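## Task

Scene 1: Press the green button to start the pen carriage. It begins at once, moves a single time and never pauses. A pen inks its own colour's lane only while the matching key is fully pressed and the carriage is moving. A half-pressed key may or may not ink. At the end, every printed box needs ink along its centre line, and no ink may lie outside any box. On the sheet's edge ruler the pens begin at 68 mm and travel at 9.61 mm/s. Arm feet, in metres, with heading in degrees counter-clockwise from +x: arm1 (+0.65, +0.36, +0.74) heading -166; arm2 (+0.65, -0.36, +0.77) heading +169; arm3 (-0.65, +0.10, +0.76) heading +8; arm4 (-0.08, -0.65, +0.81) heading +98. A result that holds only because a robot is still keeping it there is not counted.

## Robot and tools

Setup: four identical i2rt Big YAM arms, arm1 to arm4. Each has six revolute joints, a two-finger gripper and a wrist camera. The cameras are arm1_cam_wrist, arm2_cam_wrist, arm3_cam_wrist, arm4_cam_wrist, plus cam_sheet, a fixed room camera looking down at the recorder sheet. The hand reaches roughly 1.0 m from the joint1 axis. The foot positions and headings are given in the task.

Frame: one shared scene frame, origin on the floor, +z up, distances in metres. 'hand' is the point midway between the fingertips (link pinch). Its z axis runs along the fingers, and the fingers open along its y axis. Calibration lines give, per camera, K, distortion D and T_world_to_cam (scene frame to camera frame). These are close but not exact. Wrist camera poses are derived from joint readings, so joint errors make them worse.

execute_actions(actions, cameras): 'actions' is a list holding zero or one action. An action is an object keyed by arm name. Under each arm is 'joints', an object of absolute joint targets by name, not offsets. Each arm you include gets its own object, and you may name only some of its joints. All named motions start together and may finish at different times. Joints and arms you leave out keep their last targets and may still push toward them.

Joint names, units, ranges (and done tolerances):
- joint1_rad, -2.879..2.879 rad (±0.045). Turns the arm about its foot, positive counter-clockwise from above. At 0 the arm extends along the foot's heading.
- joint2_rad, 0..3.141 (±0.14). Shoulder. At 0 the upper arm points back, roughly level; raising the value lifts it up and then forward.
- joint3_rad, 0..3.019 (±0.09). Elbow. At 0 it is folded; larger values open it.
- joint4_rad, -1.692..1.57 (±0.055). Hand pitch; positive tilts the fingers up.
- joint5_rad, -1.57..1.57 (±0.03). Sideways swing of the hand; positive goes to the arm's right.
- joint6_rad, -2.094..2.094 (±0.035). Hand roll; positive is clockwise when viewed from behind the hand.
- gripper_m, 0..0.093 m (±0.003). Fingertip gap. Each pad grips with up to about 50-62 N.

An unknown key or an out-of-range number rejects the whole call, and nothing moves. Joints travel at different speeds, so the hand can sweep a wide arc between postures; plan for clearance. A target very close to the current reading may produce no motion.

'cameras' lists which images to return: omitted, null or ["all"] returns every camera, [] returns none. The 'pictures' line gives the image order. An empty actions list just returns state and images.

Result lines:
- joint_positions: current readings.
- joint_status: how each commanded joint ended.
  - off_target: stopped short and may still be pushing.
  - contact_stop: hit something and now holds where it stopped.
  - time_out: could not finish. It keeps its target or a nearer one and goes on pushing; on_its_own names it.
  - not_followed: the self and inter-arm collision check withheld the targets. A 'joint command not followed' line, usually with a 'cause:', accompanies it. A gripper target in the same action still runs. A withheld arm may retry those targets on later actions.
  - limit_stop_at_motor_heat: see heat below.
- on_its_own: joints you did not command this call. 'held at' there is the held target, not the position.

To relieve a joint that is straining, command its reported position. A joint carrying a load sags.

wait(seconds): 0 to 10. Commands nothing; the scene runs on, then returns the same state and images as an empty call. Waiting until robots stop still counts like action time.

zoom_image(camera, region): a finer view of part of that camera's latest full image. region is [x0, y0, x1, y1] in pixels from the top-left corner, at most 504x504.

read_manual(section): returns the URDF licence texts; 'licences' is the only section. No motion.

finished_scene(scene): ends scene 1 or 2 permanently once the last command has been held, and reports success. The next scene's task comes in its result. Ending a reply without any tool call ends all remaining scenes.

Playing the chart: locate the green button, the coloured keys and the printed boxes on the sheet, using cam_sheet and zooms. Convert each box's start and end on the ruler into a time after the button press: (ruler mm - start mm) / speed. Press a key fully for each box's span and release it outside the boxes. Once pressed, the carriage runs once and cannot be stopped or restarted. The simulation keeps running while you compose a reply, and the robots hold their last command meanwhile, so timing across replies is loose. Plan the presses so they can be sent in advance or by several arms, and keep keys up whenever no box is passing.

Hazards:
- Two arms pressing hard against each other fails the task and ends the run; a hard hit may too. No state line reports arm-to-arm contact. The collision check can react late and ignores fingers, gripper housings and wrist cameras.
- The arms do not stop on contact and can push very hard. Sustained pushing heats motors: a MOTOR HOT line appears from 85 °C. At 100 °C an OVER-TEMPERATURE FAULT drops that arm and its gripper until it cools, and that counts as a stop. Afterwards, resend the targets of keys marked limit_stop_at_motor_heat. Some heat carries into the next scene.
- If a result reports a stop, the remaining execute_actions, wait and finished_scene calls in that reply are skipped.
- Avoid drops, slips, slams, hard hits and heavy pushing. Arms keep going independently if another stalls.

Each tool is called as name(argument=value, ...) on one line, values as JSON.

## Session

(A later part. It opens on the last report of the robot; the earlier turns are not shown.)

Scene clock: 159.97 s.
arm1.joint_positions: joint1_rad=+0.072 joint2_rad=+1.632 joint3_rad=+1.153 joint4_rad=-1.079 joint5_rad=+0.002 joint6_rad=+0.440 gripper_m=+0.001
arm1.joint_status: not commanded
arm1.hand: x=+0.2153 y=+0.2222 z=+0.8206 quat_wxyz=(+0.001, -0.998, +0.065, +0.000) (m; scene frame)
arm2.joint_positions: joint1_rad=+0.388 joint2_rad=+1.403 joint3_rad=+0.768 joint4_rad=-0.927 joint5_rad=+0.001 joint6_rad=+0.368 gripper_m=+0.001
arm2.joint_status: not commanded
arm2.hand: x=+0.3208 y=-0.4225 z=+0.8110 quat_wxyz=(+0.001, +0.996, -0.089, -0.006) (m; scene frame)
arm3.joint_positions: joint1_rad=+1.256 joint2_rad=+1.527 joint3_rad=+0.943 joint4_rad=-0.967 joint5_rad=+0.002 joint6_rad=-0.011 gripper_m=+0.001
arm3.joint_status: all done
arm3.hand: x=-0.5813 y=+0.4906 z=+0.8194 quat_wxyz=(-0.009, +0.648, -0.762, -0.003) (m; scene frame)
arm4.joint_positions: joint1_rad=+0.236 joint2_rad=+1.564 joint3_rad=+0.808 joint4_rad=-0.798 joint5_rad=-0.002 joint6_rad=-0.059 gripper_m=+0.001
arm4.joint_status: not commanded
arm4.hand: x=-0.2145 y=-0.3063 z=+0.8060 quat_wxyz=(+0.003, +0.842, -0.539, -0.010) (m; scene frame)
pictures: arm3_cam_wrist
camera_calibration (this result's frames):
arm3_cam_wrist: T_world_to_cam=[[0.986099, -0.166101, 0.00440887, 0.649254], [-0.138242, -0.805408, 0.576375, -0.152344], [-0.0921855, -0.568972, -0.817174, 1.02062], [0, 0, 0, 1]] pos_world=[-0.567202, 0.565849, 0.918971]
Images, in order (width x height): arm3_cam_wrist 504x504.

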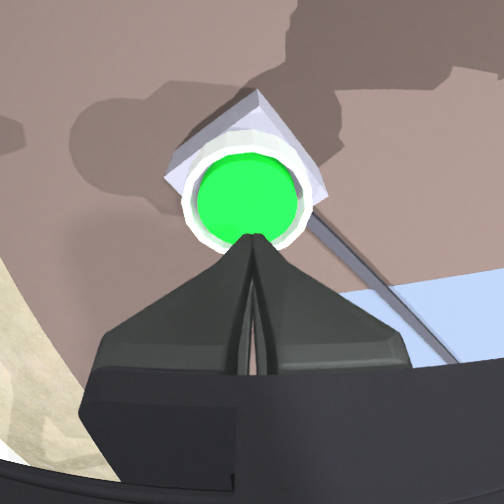

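execute_actions(actions=[{"arm3":{"joints":{"joint2_rad":1.33,"joint3_rad":1.16,"joint4_rad":-1.36}}}], cameras=[])

execute_actions(actions=[{"arm3":{"joints":{"joint1_rad":0.38,"joint2_rad":1.528,"joint3_rad":1.34,"joint4_rad":-1.37,"joint6_rad":-0.6}}}], cameras=[])

execute_actions(actions=[{"arm3":{"joints":{"joint2_rad":1.629,"joint3_rad":1.199,"joint4_rad":-1.141}}}], cameras=[])

execute_actions(actions=[{"arm3":{"joints":{"joint2_rad":1.70,"joint3_rad":1.125,"joint4_rad":-0.965}}}], cameras=["arm3_cam_wrist"])

execute_actions(actions=[{"arm1":{"joints":{"joint2_rad":1.77,"joint3_rad":1.07,"joint4_rad":-0.94}},"arm2":{"joints":{"joint2_rad":1.555,"joint3_rad":0.71,"joint4_rad":-0.79}},"arm3":{"joints":{"joint2_rad":1.81,"joint3_rad":1.05,"joint4_rad":-0.865}},"arm4":{"joints":{"joint2_rad":1.71,"joint3_rad":0.775,"joint4_rad":-0.68}}}])

execute_actions(actions=[{"arm1":{"joints":{"joint2_rad":1.62,"joint3_rad":1.2,"joint4_rad":-1.09}},"arm2":{"joints":{"joint2_rad":1.395,"joint3_rad":0.81,"joint4_rad":-0.935}},"arm3":{"joints":{"joint2_rad":1.68,"joint3_rad":1.15,"joint4_rad":-0.99}},"arm4":{"joints":{"joint2_rad":1.565,"joint3_rad":0.84,"joint4_rad":-0.805}}}], cameras=[])

Scene clock: 171.63 s.
arm1.joint_positions: joint1_rad=+0.072 joint2_rad=+1.632 joint3_rad=+1.153 joint4_rad=-1.079 joint5_rad=+0.002 joint6_rad=+0.440 gripper_m=+0.001
arm1.joint_status: not commanded
arm1.hand: x=+0.2153 y=+0.2222 z=+0.8206 quat_wxyz=(+0.001, -0.998, +0.065, +0.000) (m; scene frame)
arm2.joint_positions: joint1_rad=+0.388 joint2_rad=+1.403 joint3_rad=+0.768 joint4_rad=-0.927 joint5_rad=+0.001 joint6_rad=+0.368 gripper_m=+0.001
arm2.joint_status: not commanded
arm2.hand: x=+0.3208 y=-0.4225 z=+0.8110 quat_wxyz=(+0.001, +0.996, -0.089, -0.006) (m; scene frame)
arm3.joint_positions: joint1_rad=+1.256 joint2_rad=+1.321 joint3_rad=+1.145 joint4_rad=-1.349 joint5_rad=+0.002 joint6_rad=-0.011 gripper_m=+0.001
arm3.joint_status: all done
arm3.hand: x=-0.5845 y=+0.4760 z=+0.9660 quat_wxyz=(-0.019, +0.647, -0.762, -0.012) (m; scene frame)
arm4.joint_positions: joint1_rad=+0.236 joint2_rad=+1.564 joint3_rad=+0.808 joint4_rad=-0.798 joint5_rad=-0.002 joint6_rad=-0.059 gripper_m=+0.001
arm4.joint_status: not commanded
arm4.hand: x=-0.2145 y=-0.3063 z=+0.8060 quat_wxyz=(+0.003, +0.842, -0.539, -0.010) (m; scene frame)
pictures: none
No camera images: the call's "cameras" was empty. Leave "cameras" out to get every camera's image.

Scene clock: 173.23 s.
arm1.joint_positions: joint1_rad=+0.072 joint2_rad=+1.632 joint3_rad=+1.153 joint4_rad=-1.079 joint5_rad=+0.002 joint6_rad=+0.440 gripper_m=+0.001
arm1.joint_status: not commanded
arm1.hand: x=+0.2153 y=+0.2222 z=+0.8206 quat_wxyz=(+0.001, -0.998, +0.065, +0.000) (m; scene frame)
arm2.joint_positions: joint1_rad=+0.388 joint2_rad=+1.403 joint3_rad=+0.768 joint4_rad=-0.927 joint5_rad=+0.001 joint6_rad=+0.368 gripper_m=+0.001
arm2.joint_status: not commanded
arm2.hand: x=+0.3208 y=-0.4225 z=+0.8110 quat_wxyz=(+0.001, +0.996, -0.089, -0.006) (m; scene frame)
arm3.joint_positions: joint1_rad=+0.381 joint2_rad=+1.537 joint3_rad=+1.299 joint4_rad=-1.366 joint5_rad=+0.001 joint6_rad=-0.589 gripper_m=+0.001
arm3.joint_status: all done
arm3.hand: x=-0.2692 y=+0.3194 z=+0.9414 quat_wxyz=(+0.015, +0.527, -0.850, +0.002) (m; scene frame)
arm4.joint_positions: joint1_rad=+0.236 joint2_rad=+1.564 joint3_rad=+0.808 joint4_rad=-0.798 joint5_rad=-0.002 joint6_rad=-0.059 gripper_m=+0.001
arm4.joint_status: not commanded
arm4.hand: x=-0.2145 y=-0.3063 z=+0.8060 quat_wxyz=(+0.003, +0.842, -0.539, -0.010) (m; scene frame)
pictures: none
No camera images: the call's "cameras" was empty. Leave "cameras" out to get every camera's image.

Scene clock: 174.20 s.
arm1.joint_positions: joint1_rad=+0.072 joint2_rad=+1.632 joint3_rad=+1.153 joint4_rad=-1.079 joint5_rad=+0.002 joint6_rad=+0.440 gripper_m=+0.001
arm1.joint_status: not commanded
arm1.hand: x=+0.2153 y=+0.2222 z=+0.8206 quat_wxyz=(+0.001, -0.998, +0.065, +0.000) (m; scene frame)
arm2.joint_positions: joint1_rad=+0.388 joint2_rad=+1.403 joint3_rad=+0.768 joint4_rad=-0.927 joint5_rad=+0.001 joint6_rad=+0.368 gripper_m=+0.001
arm2.joint_status: not commanded
arm2.hand: x=+0.3208 y=-0.4225 z=+0.8110 quat_wxyz=(+0.001, +0.996, -0.089, -0.006) (m; scene frame)
arm3.joint_positions: joint1_rad=+0.381 joint2_rad=+1.636 joint3_rad=+1.194 joint4_rad=-1.153 joint5_rad=+0.001 joint6_rad=-0.589 gripper_m=+0.001
arm3.joint_status: all done
arm3.hand: x=-0.2571 y=+0.3260 z=+0.8604 quat_wxyz=(+0.011, +0.528, -0.849, +0.002) (m; scene frame)
arm4.joint_positions: joint1_rad=+0.236 joint2_rad=+1.564 joint3_rad=+0.808 joint4_rad=-0.798 joint5_rad=-0.002 joint6_rad=-0.059 gripper_m=+0.001
arm4.joint_status: not commanded
arm4.hand: x=-0.2145 y=-0.3063 z=+0.8060 quat_wxyz=(+0.003, +0.842, -0.539, -0.010) (m; scene frame)
pictures: none
No camera images: the call's "cameras" was empty. Leave "cameras" out to get every camera's image.

Scene clock: 175.10 s.
arm1.joint_positions: joint1_rad=+0.072 joint2_rad=+1.632 joint3_rad=+1.153 joint4_rad=-1.079 joint5_rad=+0.002 joint6_rad=+0.440 gripper_m=+0.001
arm1.joint_status: not commanded
arm1.hand: x=+0.2153 y=+0.2222 z=+0.8206 quat_wxyz=(+0.001, -0.998, +0.065, +0.000) (m; scene frame)
arm2.joint_positions: joint1_rad=+0.388 joint2_rad=+1.403 joint3_rad=+0.768 joint4_rad=-0.927 joint5_rad=+0.001 joint6_rad=+0.368 gripper_m=+0.001
arm2.joint_status: not commanded
arm2.hand: x=+0.3208 y=-0.4225 z=+0.8110 quat_wxyz=(+0.001, +0.996, -0.089, -0.006) (m; scene frame)
arm3.joint_positions: joint1_rad=+0.381 joint2_rad=+1.698 joint3_rad=+1.126 joint4_rad=-0.976 joint5_rad=+0.001 joint6_rad=-0.589 gripper_m=+0.001
arm3.joint_status: all done
arm3.hand: x=-0.2480 y=+0.3311 z=+0.8107 quat_wxyz=(-0.012, +0.528, -0.849, +0.003) (m; scene frame)
arm4.joint_positions: joint1_rad=+0.236 joint2_rad=+1.564 joint3_rad=+0.808 joint4_rad=-0.798 joint5_rad=-0.002 joint6_rad=-0.059 gripper_m=+0.001
arm4.joint_status: not commanded
arm4.hand: x=-0.2145 y=-0.3063 z=+0.8060 quat_wxyz=(+0.003, +0.842, -0.539, -0.010) (m; scene frame)
pictures: arm3_cam_wrist
camera_calibration (this result's frames):
arm3_cam_wrist: T_world_to_cam=[[0.89427, -0.447256, 0.0155859, 0.355356], [-0.373529, -0.726767, 0.576443, -0.314074], [-0.24649, -0.521317, -0.816989, 0.899252], [0, 0, 0, 1]] pos_world=[-0.213443, 0.399472, 0.910187]
Images, in order (width x height): arm3_cam_wrist 504x504.

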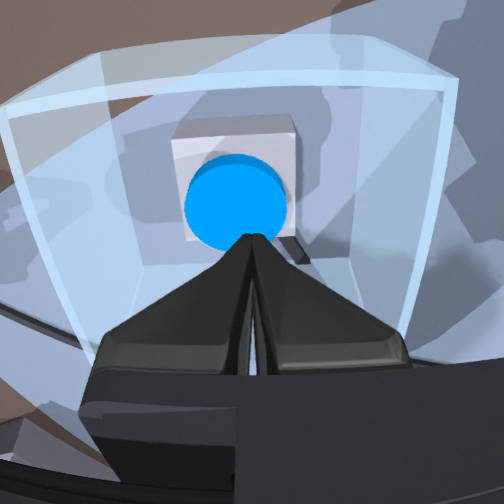

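Scene clock: 175.90 s.
arm1.joint_positions: joint1_rad=+0.072 joint2_rad=+1.697 joint3_rad=+1.114 joint4_rad=-0.950 joint5_rad=+0.002 joint6_rad=+0.440 gripper_m=+0.000
arm1.joint_status: all done
arm1.hand: x=+0.2065 y=+0.2193 z=+0.7795 quat_wxyz=(-0.004, -0.998, +0.066, +0.012) (m; scene frame)
arm2.joint_positions: joint1_rad=+0.388 joint2_rad=+1.484 joint3_rad=+0.745 joint4_rad=-0.821 joint5_rad=+0.002 joint6_rad=+0.368 gripper_m=+0.001
arm2.joint_status: all done
arm2.hand: x=+0.3142 y=-0.4237 z=+0.7789 quat_wxyz=(+0.001, +0.996, -0.089, -0.007) (m; scene frame)
arm3.joint_positions: joint1_rad=+0.381 joint2_rad=+1.752 joint3_rad=+1.075 joint4_rad=-0.876 joint5_rad=+0.001 joint6_rad=-0.590 gripper_m=+0.001
arm3.joint_status: all done
arm3.hand: x=-0.2520 y=+0.3286 z=+0.7715 quat_wxyz=(-0.010, +0.528, -0.849, +0.003) (m; scene frame)
arm4.joint_positions: joint1_rad=+0.236 joint2_rad=+1.659 joint3_rad=+0.793 joint4_rad=-0.701 joint5_rad=-0.002 joint6_rad=-0.059 gripper_m=+0.001
arm4.joint_status: all done
arm4.hand: x=-0.2157 y=-0.3047 z=+0.7691 quat_wxyz=(+0.006, +0.842, -0.539, -0.005) (m; scene frame)
pictures: arm1_cam_wrist, arm2_cam_wrist, arm3_cam_wrist, arm4_cam_wrist, cam_sheet
camera_calibration (this result's frames):
arm1_cam_wrist: T_world_to_cam=[[0.1209, 0.992572, -0.0135451, -0.2292], [0.822322, -0.092501, 0.561454, -0.578723], [0.556031, -0.0790183, -0.827397, 0.673], [0, 0, 0, 1]] pos_world=[0.129398, 0.227144, 0.87866]
arm2_cam_wrist: T_world_to_cam=[[0.204821, 0.97879, -0.00424512, 0.351817], [0.80095, -0.16511, 0.575516, -0.766545], [0.562608, -0.121278, -0.81778, 0.530349], [0, 0, 0, 1]] pos_world=[0.243526, -0.4066, 0.876361]
arm3_cam_wrist: T_world_to_cam=[[0.894493, -0.446898, 0.0128552, 0.360506], [-0.370783, -0.725466, 0.579844, -0.297175], [-0.249805, -0.523433, -0.814626, 0.862956], [0, 0, 0, 1]] pos_world=[-0.217087, 0.397218, 0.870667]
arm4_cam_wrist: T_world_to_cam=[[0.907673, 0.419463, -0.0134156, 0.331473], [0.344387, -0.726187, 0.595022, -0.601289], [0.239847, -0.544705, -0.803598, 0.629654], [0, 0, 0, 1]] pos_world=[-0.244814, -0.232713, 0.868215]
Images, in order (width x height): arm1_cam_wrist 504x504, arm2_cam_wrist 504x504, arm3_cam_wrist 504x504, arm4_cam_wrist 504x504, cam_sheet 504x504.

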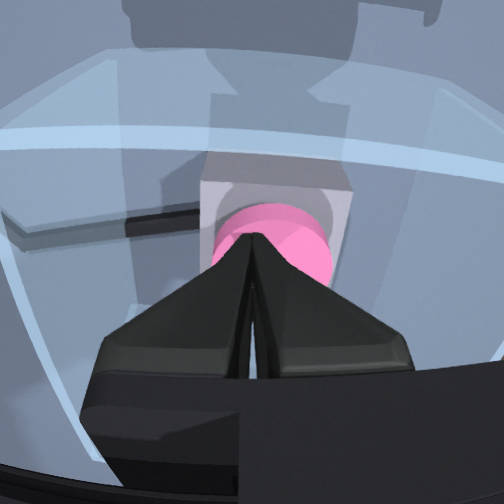

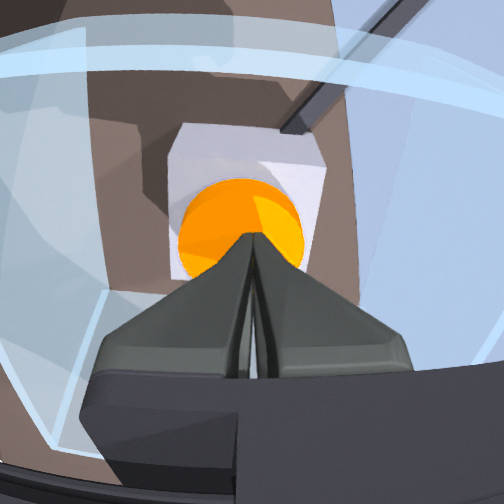

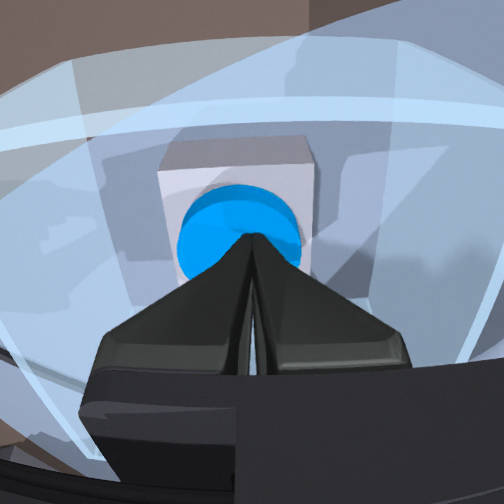

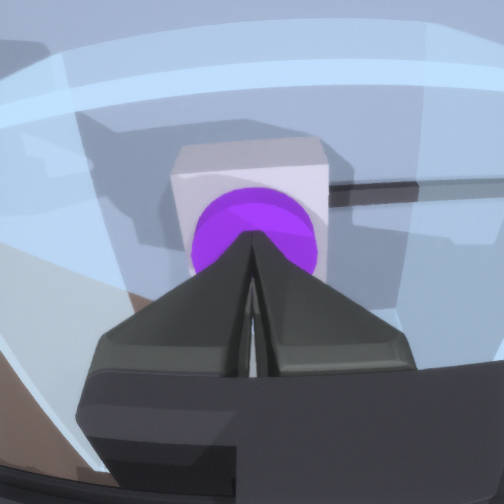

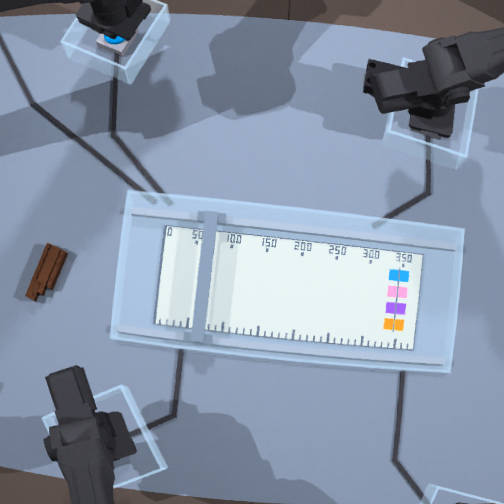

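Scene clock: 176.93 s.
arm1.joint_positions: joint1_rad=+0.072 joint2_rad=+1.626 joint3_rad=+1.156 joint4_rad=-1.080 joint5_rad=+0.002 joint6_rad=+0.440 gripper_m=+0.000
arm1.joint_status: all done
arm1.hand: x=+0.2141 y=+0.2218 z=+0.8241 quat_wxyz=(-0.001, -0.998, +0.066, +0.004) (m; scene frame)
arm2.joint_positions: joint1_rad=+0.388 joint2_rad=+1.390 joint3_rad=+0.771 joint4_rad=-0.927 joint5_rad=+0.002 joint6_rad=+0.368 gripper_m=+0.001
arm2.joint_status: all done
arm2.hand: x=+0.3181 y=-0.4229 z=+0.8162 quat_wxyz=(+0.003, +0.996, -0.089, -0.014) (m; scene frame)
arm3.joint_positions: joint1_rad=+0.381 joint2_rad=+1.676 joint3_rad=+1.113 joint4_rad=-0.980 joint5_rad=+0.001 joint6_rad=-0.590 gripper_m=+0.001
arm3.joint_status: all done
arm3.hand: x=-0.2521 y=+0.3287 z=+0.8164 quat_wxyz=(-0.015, +0.528, -0.849, +0.003) (m; scene frame)
arm4.joint_positions: joint1_rad=+0.236 joint2_rad=+1.564 joint3_rad=+0.808 joint4_rad=-0.798 joint5_rad=-0.002 joint6_rad=-0.059 gripper_m=+0.001
arm4.joint_status: all done
arm4.hand: x=-0.2145 y=-0.3062 z=+0.8060 quat_wxyz=(+0.003, +0.842, -0.539, -0.010) (m; scene frame)
pictures: none
No camera images: the call's "cameras" was empty. Leave "cameras" out to get every camera's image.

execute_actions(actions=[{"arm3":{"joints":{"joint2_rad":1.528,"joint3_rad":1.36,"joint4_rad":-1.37}}}], cameras=[])

execute_actions(actions=[{"arm3":{"joints":{"joint1_rad":1.27,"joint2_rad":1.332,"joint3_rad":1.124,"joint4_rad":-1.363,"joint6_rad":0}}}], cameras=[])

execute_actions(actions=[{"arm3":{"joints":{"joint2_rad":1.52,"joint3_rad":0.954,"joint4_rad":-0.955}}}], cameras=["arm3_cam_wrist"])

Scene clock: 189.27 s.
arm1.joint_positions: joint1_rad=+0.072 joint2_rad=+1.626 joint3_rad=+1.156 joint4_rad=-1.080 joint5_rad=+0.002 joint6_rad=+0.440 gripper_m=+0.000
arm1.joint_status: not commanded
arm1.hand: x=+0.2141 y=+0.2218 z=+0.8241 quat_wxyz=(-0.001, -0.998, +0.066, +0.004) (m; scene frame)
arm2.joint_positions: joint1_rad=+0.388 joint2_rad=+1.390 joint3_rad=+0.771 joint4_rad=-0.927 joint5_rad=+0.002 joint6_rad=+0.368 gripper_m=+0.001
arm2.joint_status: not commanded
arm2.hand: x=+0.3181 y=-0.4229 z=+0.8162 quat_wxyz=(+0.003, +0.996, -0.089, -0.014) (m; scene frame)
arm3.joint_positions: joint1_rad=+0.381 joint2_rad=+1.515 joint3_rad=+1.344 joint4_rad=-1.359 joint5_rad=+0.001 joint6_rad=-0.590 gripper_m=+0.001
arm3.joint_status: all done
arm3.hand: x=-0.2565 y=+0.3269 z=+0.9674 quat_wxyz=(-0.021, +0.528, -0.849, +0.003) (m; scene frame)
arm4.joint_positions: joint1_rad=+0.236 joint2_rad=+1.564 joint3_rad=+0.808 joint4_rad=-0.798 joint5_rad=-0.002 joint6_rad=-0.059 gripper_m=+0.001
arm4.joint_status: not commanded
arm4.hand: x=-0.2145 y=-0.3062 z=+0.8060 quat_wxyz=(+0.003, +0.842, -0.539, -0.010) (m; scene frame)
pictures: none
No camera images: the call's "cameras" was empty. Leave "cameras" out to get every camera's image.

Scene clock: 190.90 s.
arm1.joint_positions: joint1_rad=+0.072 joint2_rad=+1.626 joint3_rad=+1.156 joint4_rad=-1.080 joint5_rad=+0.002 joint6_rad=+0.440 gripper_m=+0.000
arm1.joint_status: not commanded
arm1.hand: x=+0.2141 y=+0.2218 z=+0.8241 quat_wxyz=(-0.001, -0.998, +0.066, +0.004) (m; scene frame)
arm2.joint_positions: joint1_rad=+0.388 joint2_rad=+1.390 joint3_rad=+0.771 joint4_rad=-0.927 joint5_rad=+0.002 joint6_rad=+0.368 gripper_m=+0.001
arm2.joint_status: not commanded
arm2.hand: x=+0.3181 y=-0.4229 z=+0.8162 quat_wxyz=(+0.003, +0.996, -0.089, -0.014) (m; scene frame)
arm3.joint_positions: joint1_rad=+1.266 joint2_rad=+1.326 joint3_rad=+1.132 joint4_rad=-1.359 joint5_rad=+0.001 joint6_rad=-0.011 gripper_m=+0.001
arm3.joint_status: all done
arm3.hand: x=-0.5894 y=+0.4704 z=+0.9591 quat_wxyz=(-0.008, +0.651, -0.759, -0.003) (m; scene frame)
arm4.joint_positions: joint1_rad=+0.236 joint2_rad=+1.564 joint3_rad=+0.808 joint4_rad=-0.798 joint5_rad=-0.002 joint6_rad=-0.059 gripper_m=+0.001
arm4.joint_status: not commanded
arm4.hand: x=-0.2145 y=-0.3062 z=+0.8060 quat_wxyz=(+0.003, +0.842, -0.539, -0.010) (m; scene frame)
pictures: none
No camera images: the call's "cameras" was empty. Leave "cameras" out to get every camera's image.

Scene clock: 192.03 s.
arm1.joint_positions: joint1_rad=+0.072 joint2_rad=+1.626 joint3_rad=+1.156 joint4_rad=-1.080 joint5_rad=+0.002 joint6_rad=+0.440 gripper_m=+0.000
arm1.joint_status: not commanded
arm1.hand: x=+0.2141 y=+0.2218 z=+0.8241 quat_wxyz=(-0.001, -0.998, +0.066, +0.004) (m; scene frame)
arm2.joint_positions: joint1_rad=+0.388 joint2_rad=+1.390 joint3_rad=+0.771 joint4_rad=-0.927 joint5_rad=+0.002 joint6_rad=+0.368 gripper_m=+0.001
arm2.joint_status: not commanded
arm2.hand: x=+0.3181 y=-0.4229 z=+0.8162 quat_wxyz=(+0.003, +0.996, -0.089, -0.014) (m; scene frame)
arm3.joint_positions: joint1_rad=+1.266 joint2_rad=+1.527 joint3_rad=+0.943 joint4_rad=-0.966 joint5_rad=+0.001 joint6_rad=-0.011 gripper_m=+0.001
arm3.joint_status: all done
arm3.hand: x=-0.5853 y=+0.4913 z=+0.8194 quat_wxyz=(-0.009, +0.651, -0.759, -0.004) (m; scene frame)
arm4.joint_positions: joint1_rad=+0.236 joint2_rad=+1.564 joint3_rad=+0.808 joint4_rad=-0.798 joint5_rad=-0.002 joint6_rad=-0.059 gripper_m=+0.001
arm4.joint_status: not commanded
arm4.hand: x=-0.2145 y=-0.3062 z=+0.8060 quat_wxyz=(+0.003, +0.842, -0.539, -0.010) (m; scene frame)
pictures: arm3_cam_wrist
camera_calibration (this result's frames):
arm3_cam_wrist: T_world_to_cam=[[0.987706, -0.156292, 0.00325149, 0.650452], [-0.129601, -0.807042, 0.576096, -0.14617], [-0.0874153, -0.569435, -0.817375, 1.02387], [0, 0, 0, 1]] pos_world=[-0.571897, 0.566722, 0.918979]
Images, in order (width x height): arm3_cam_wrist 504x504.

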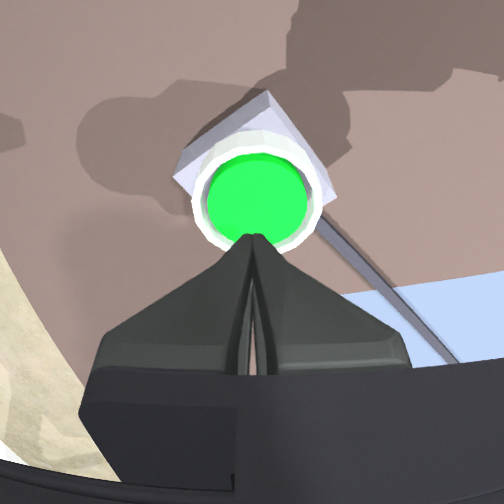

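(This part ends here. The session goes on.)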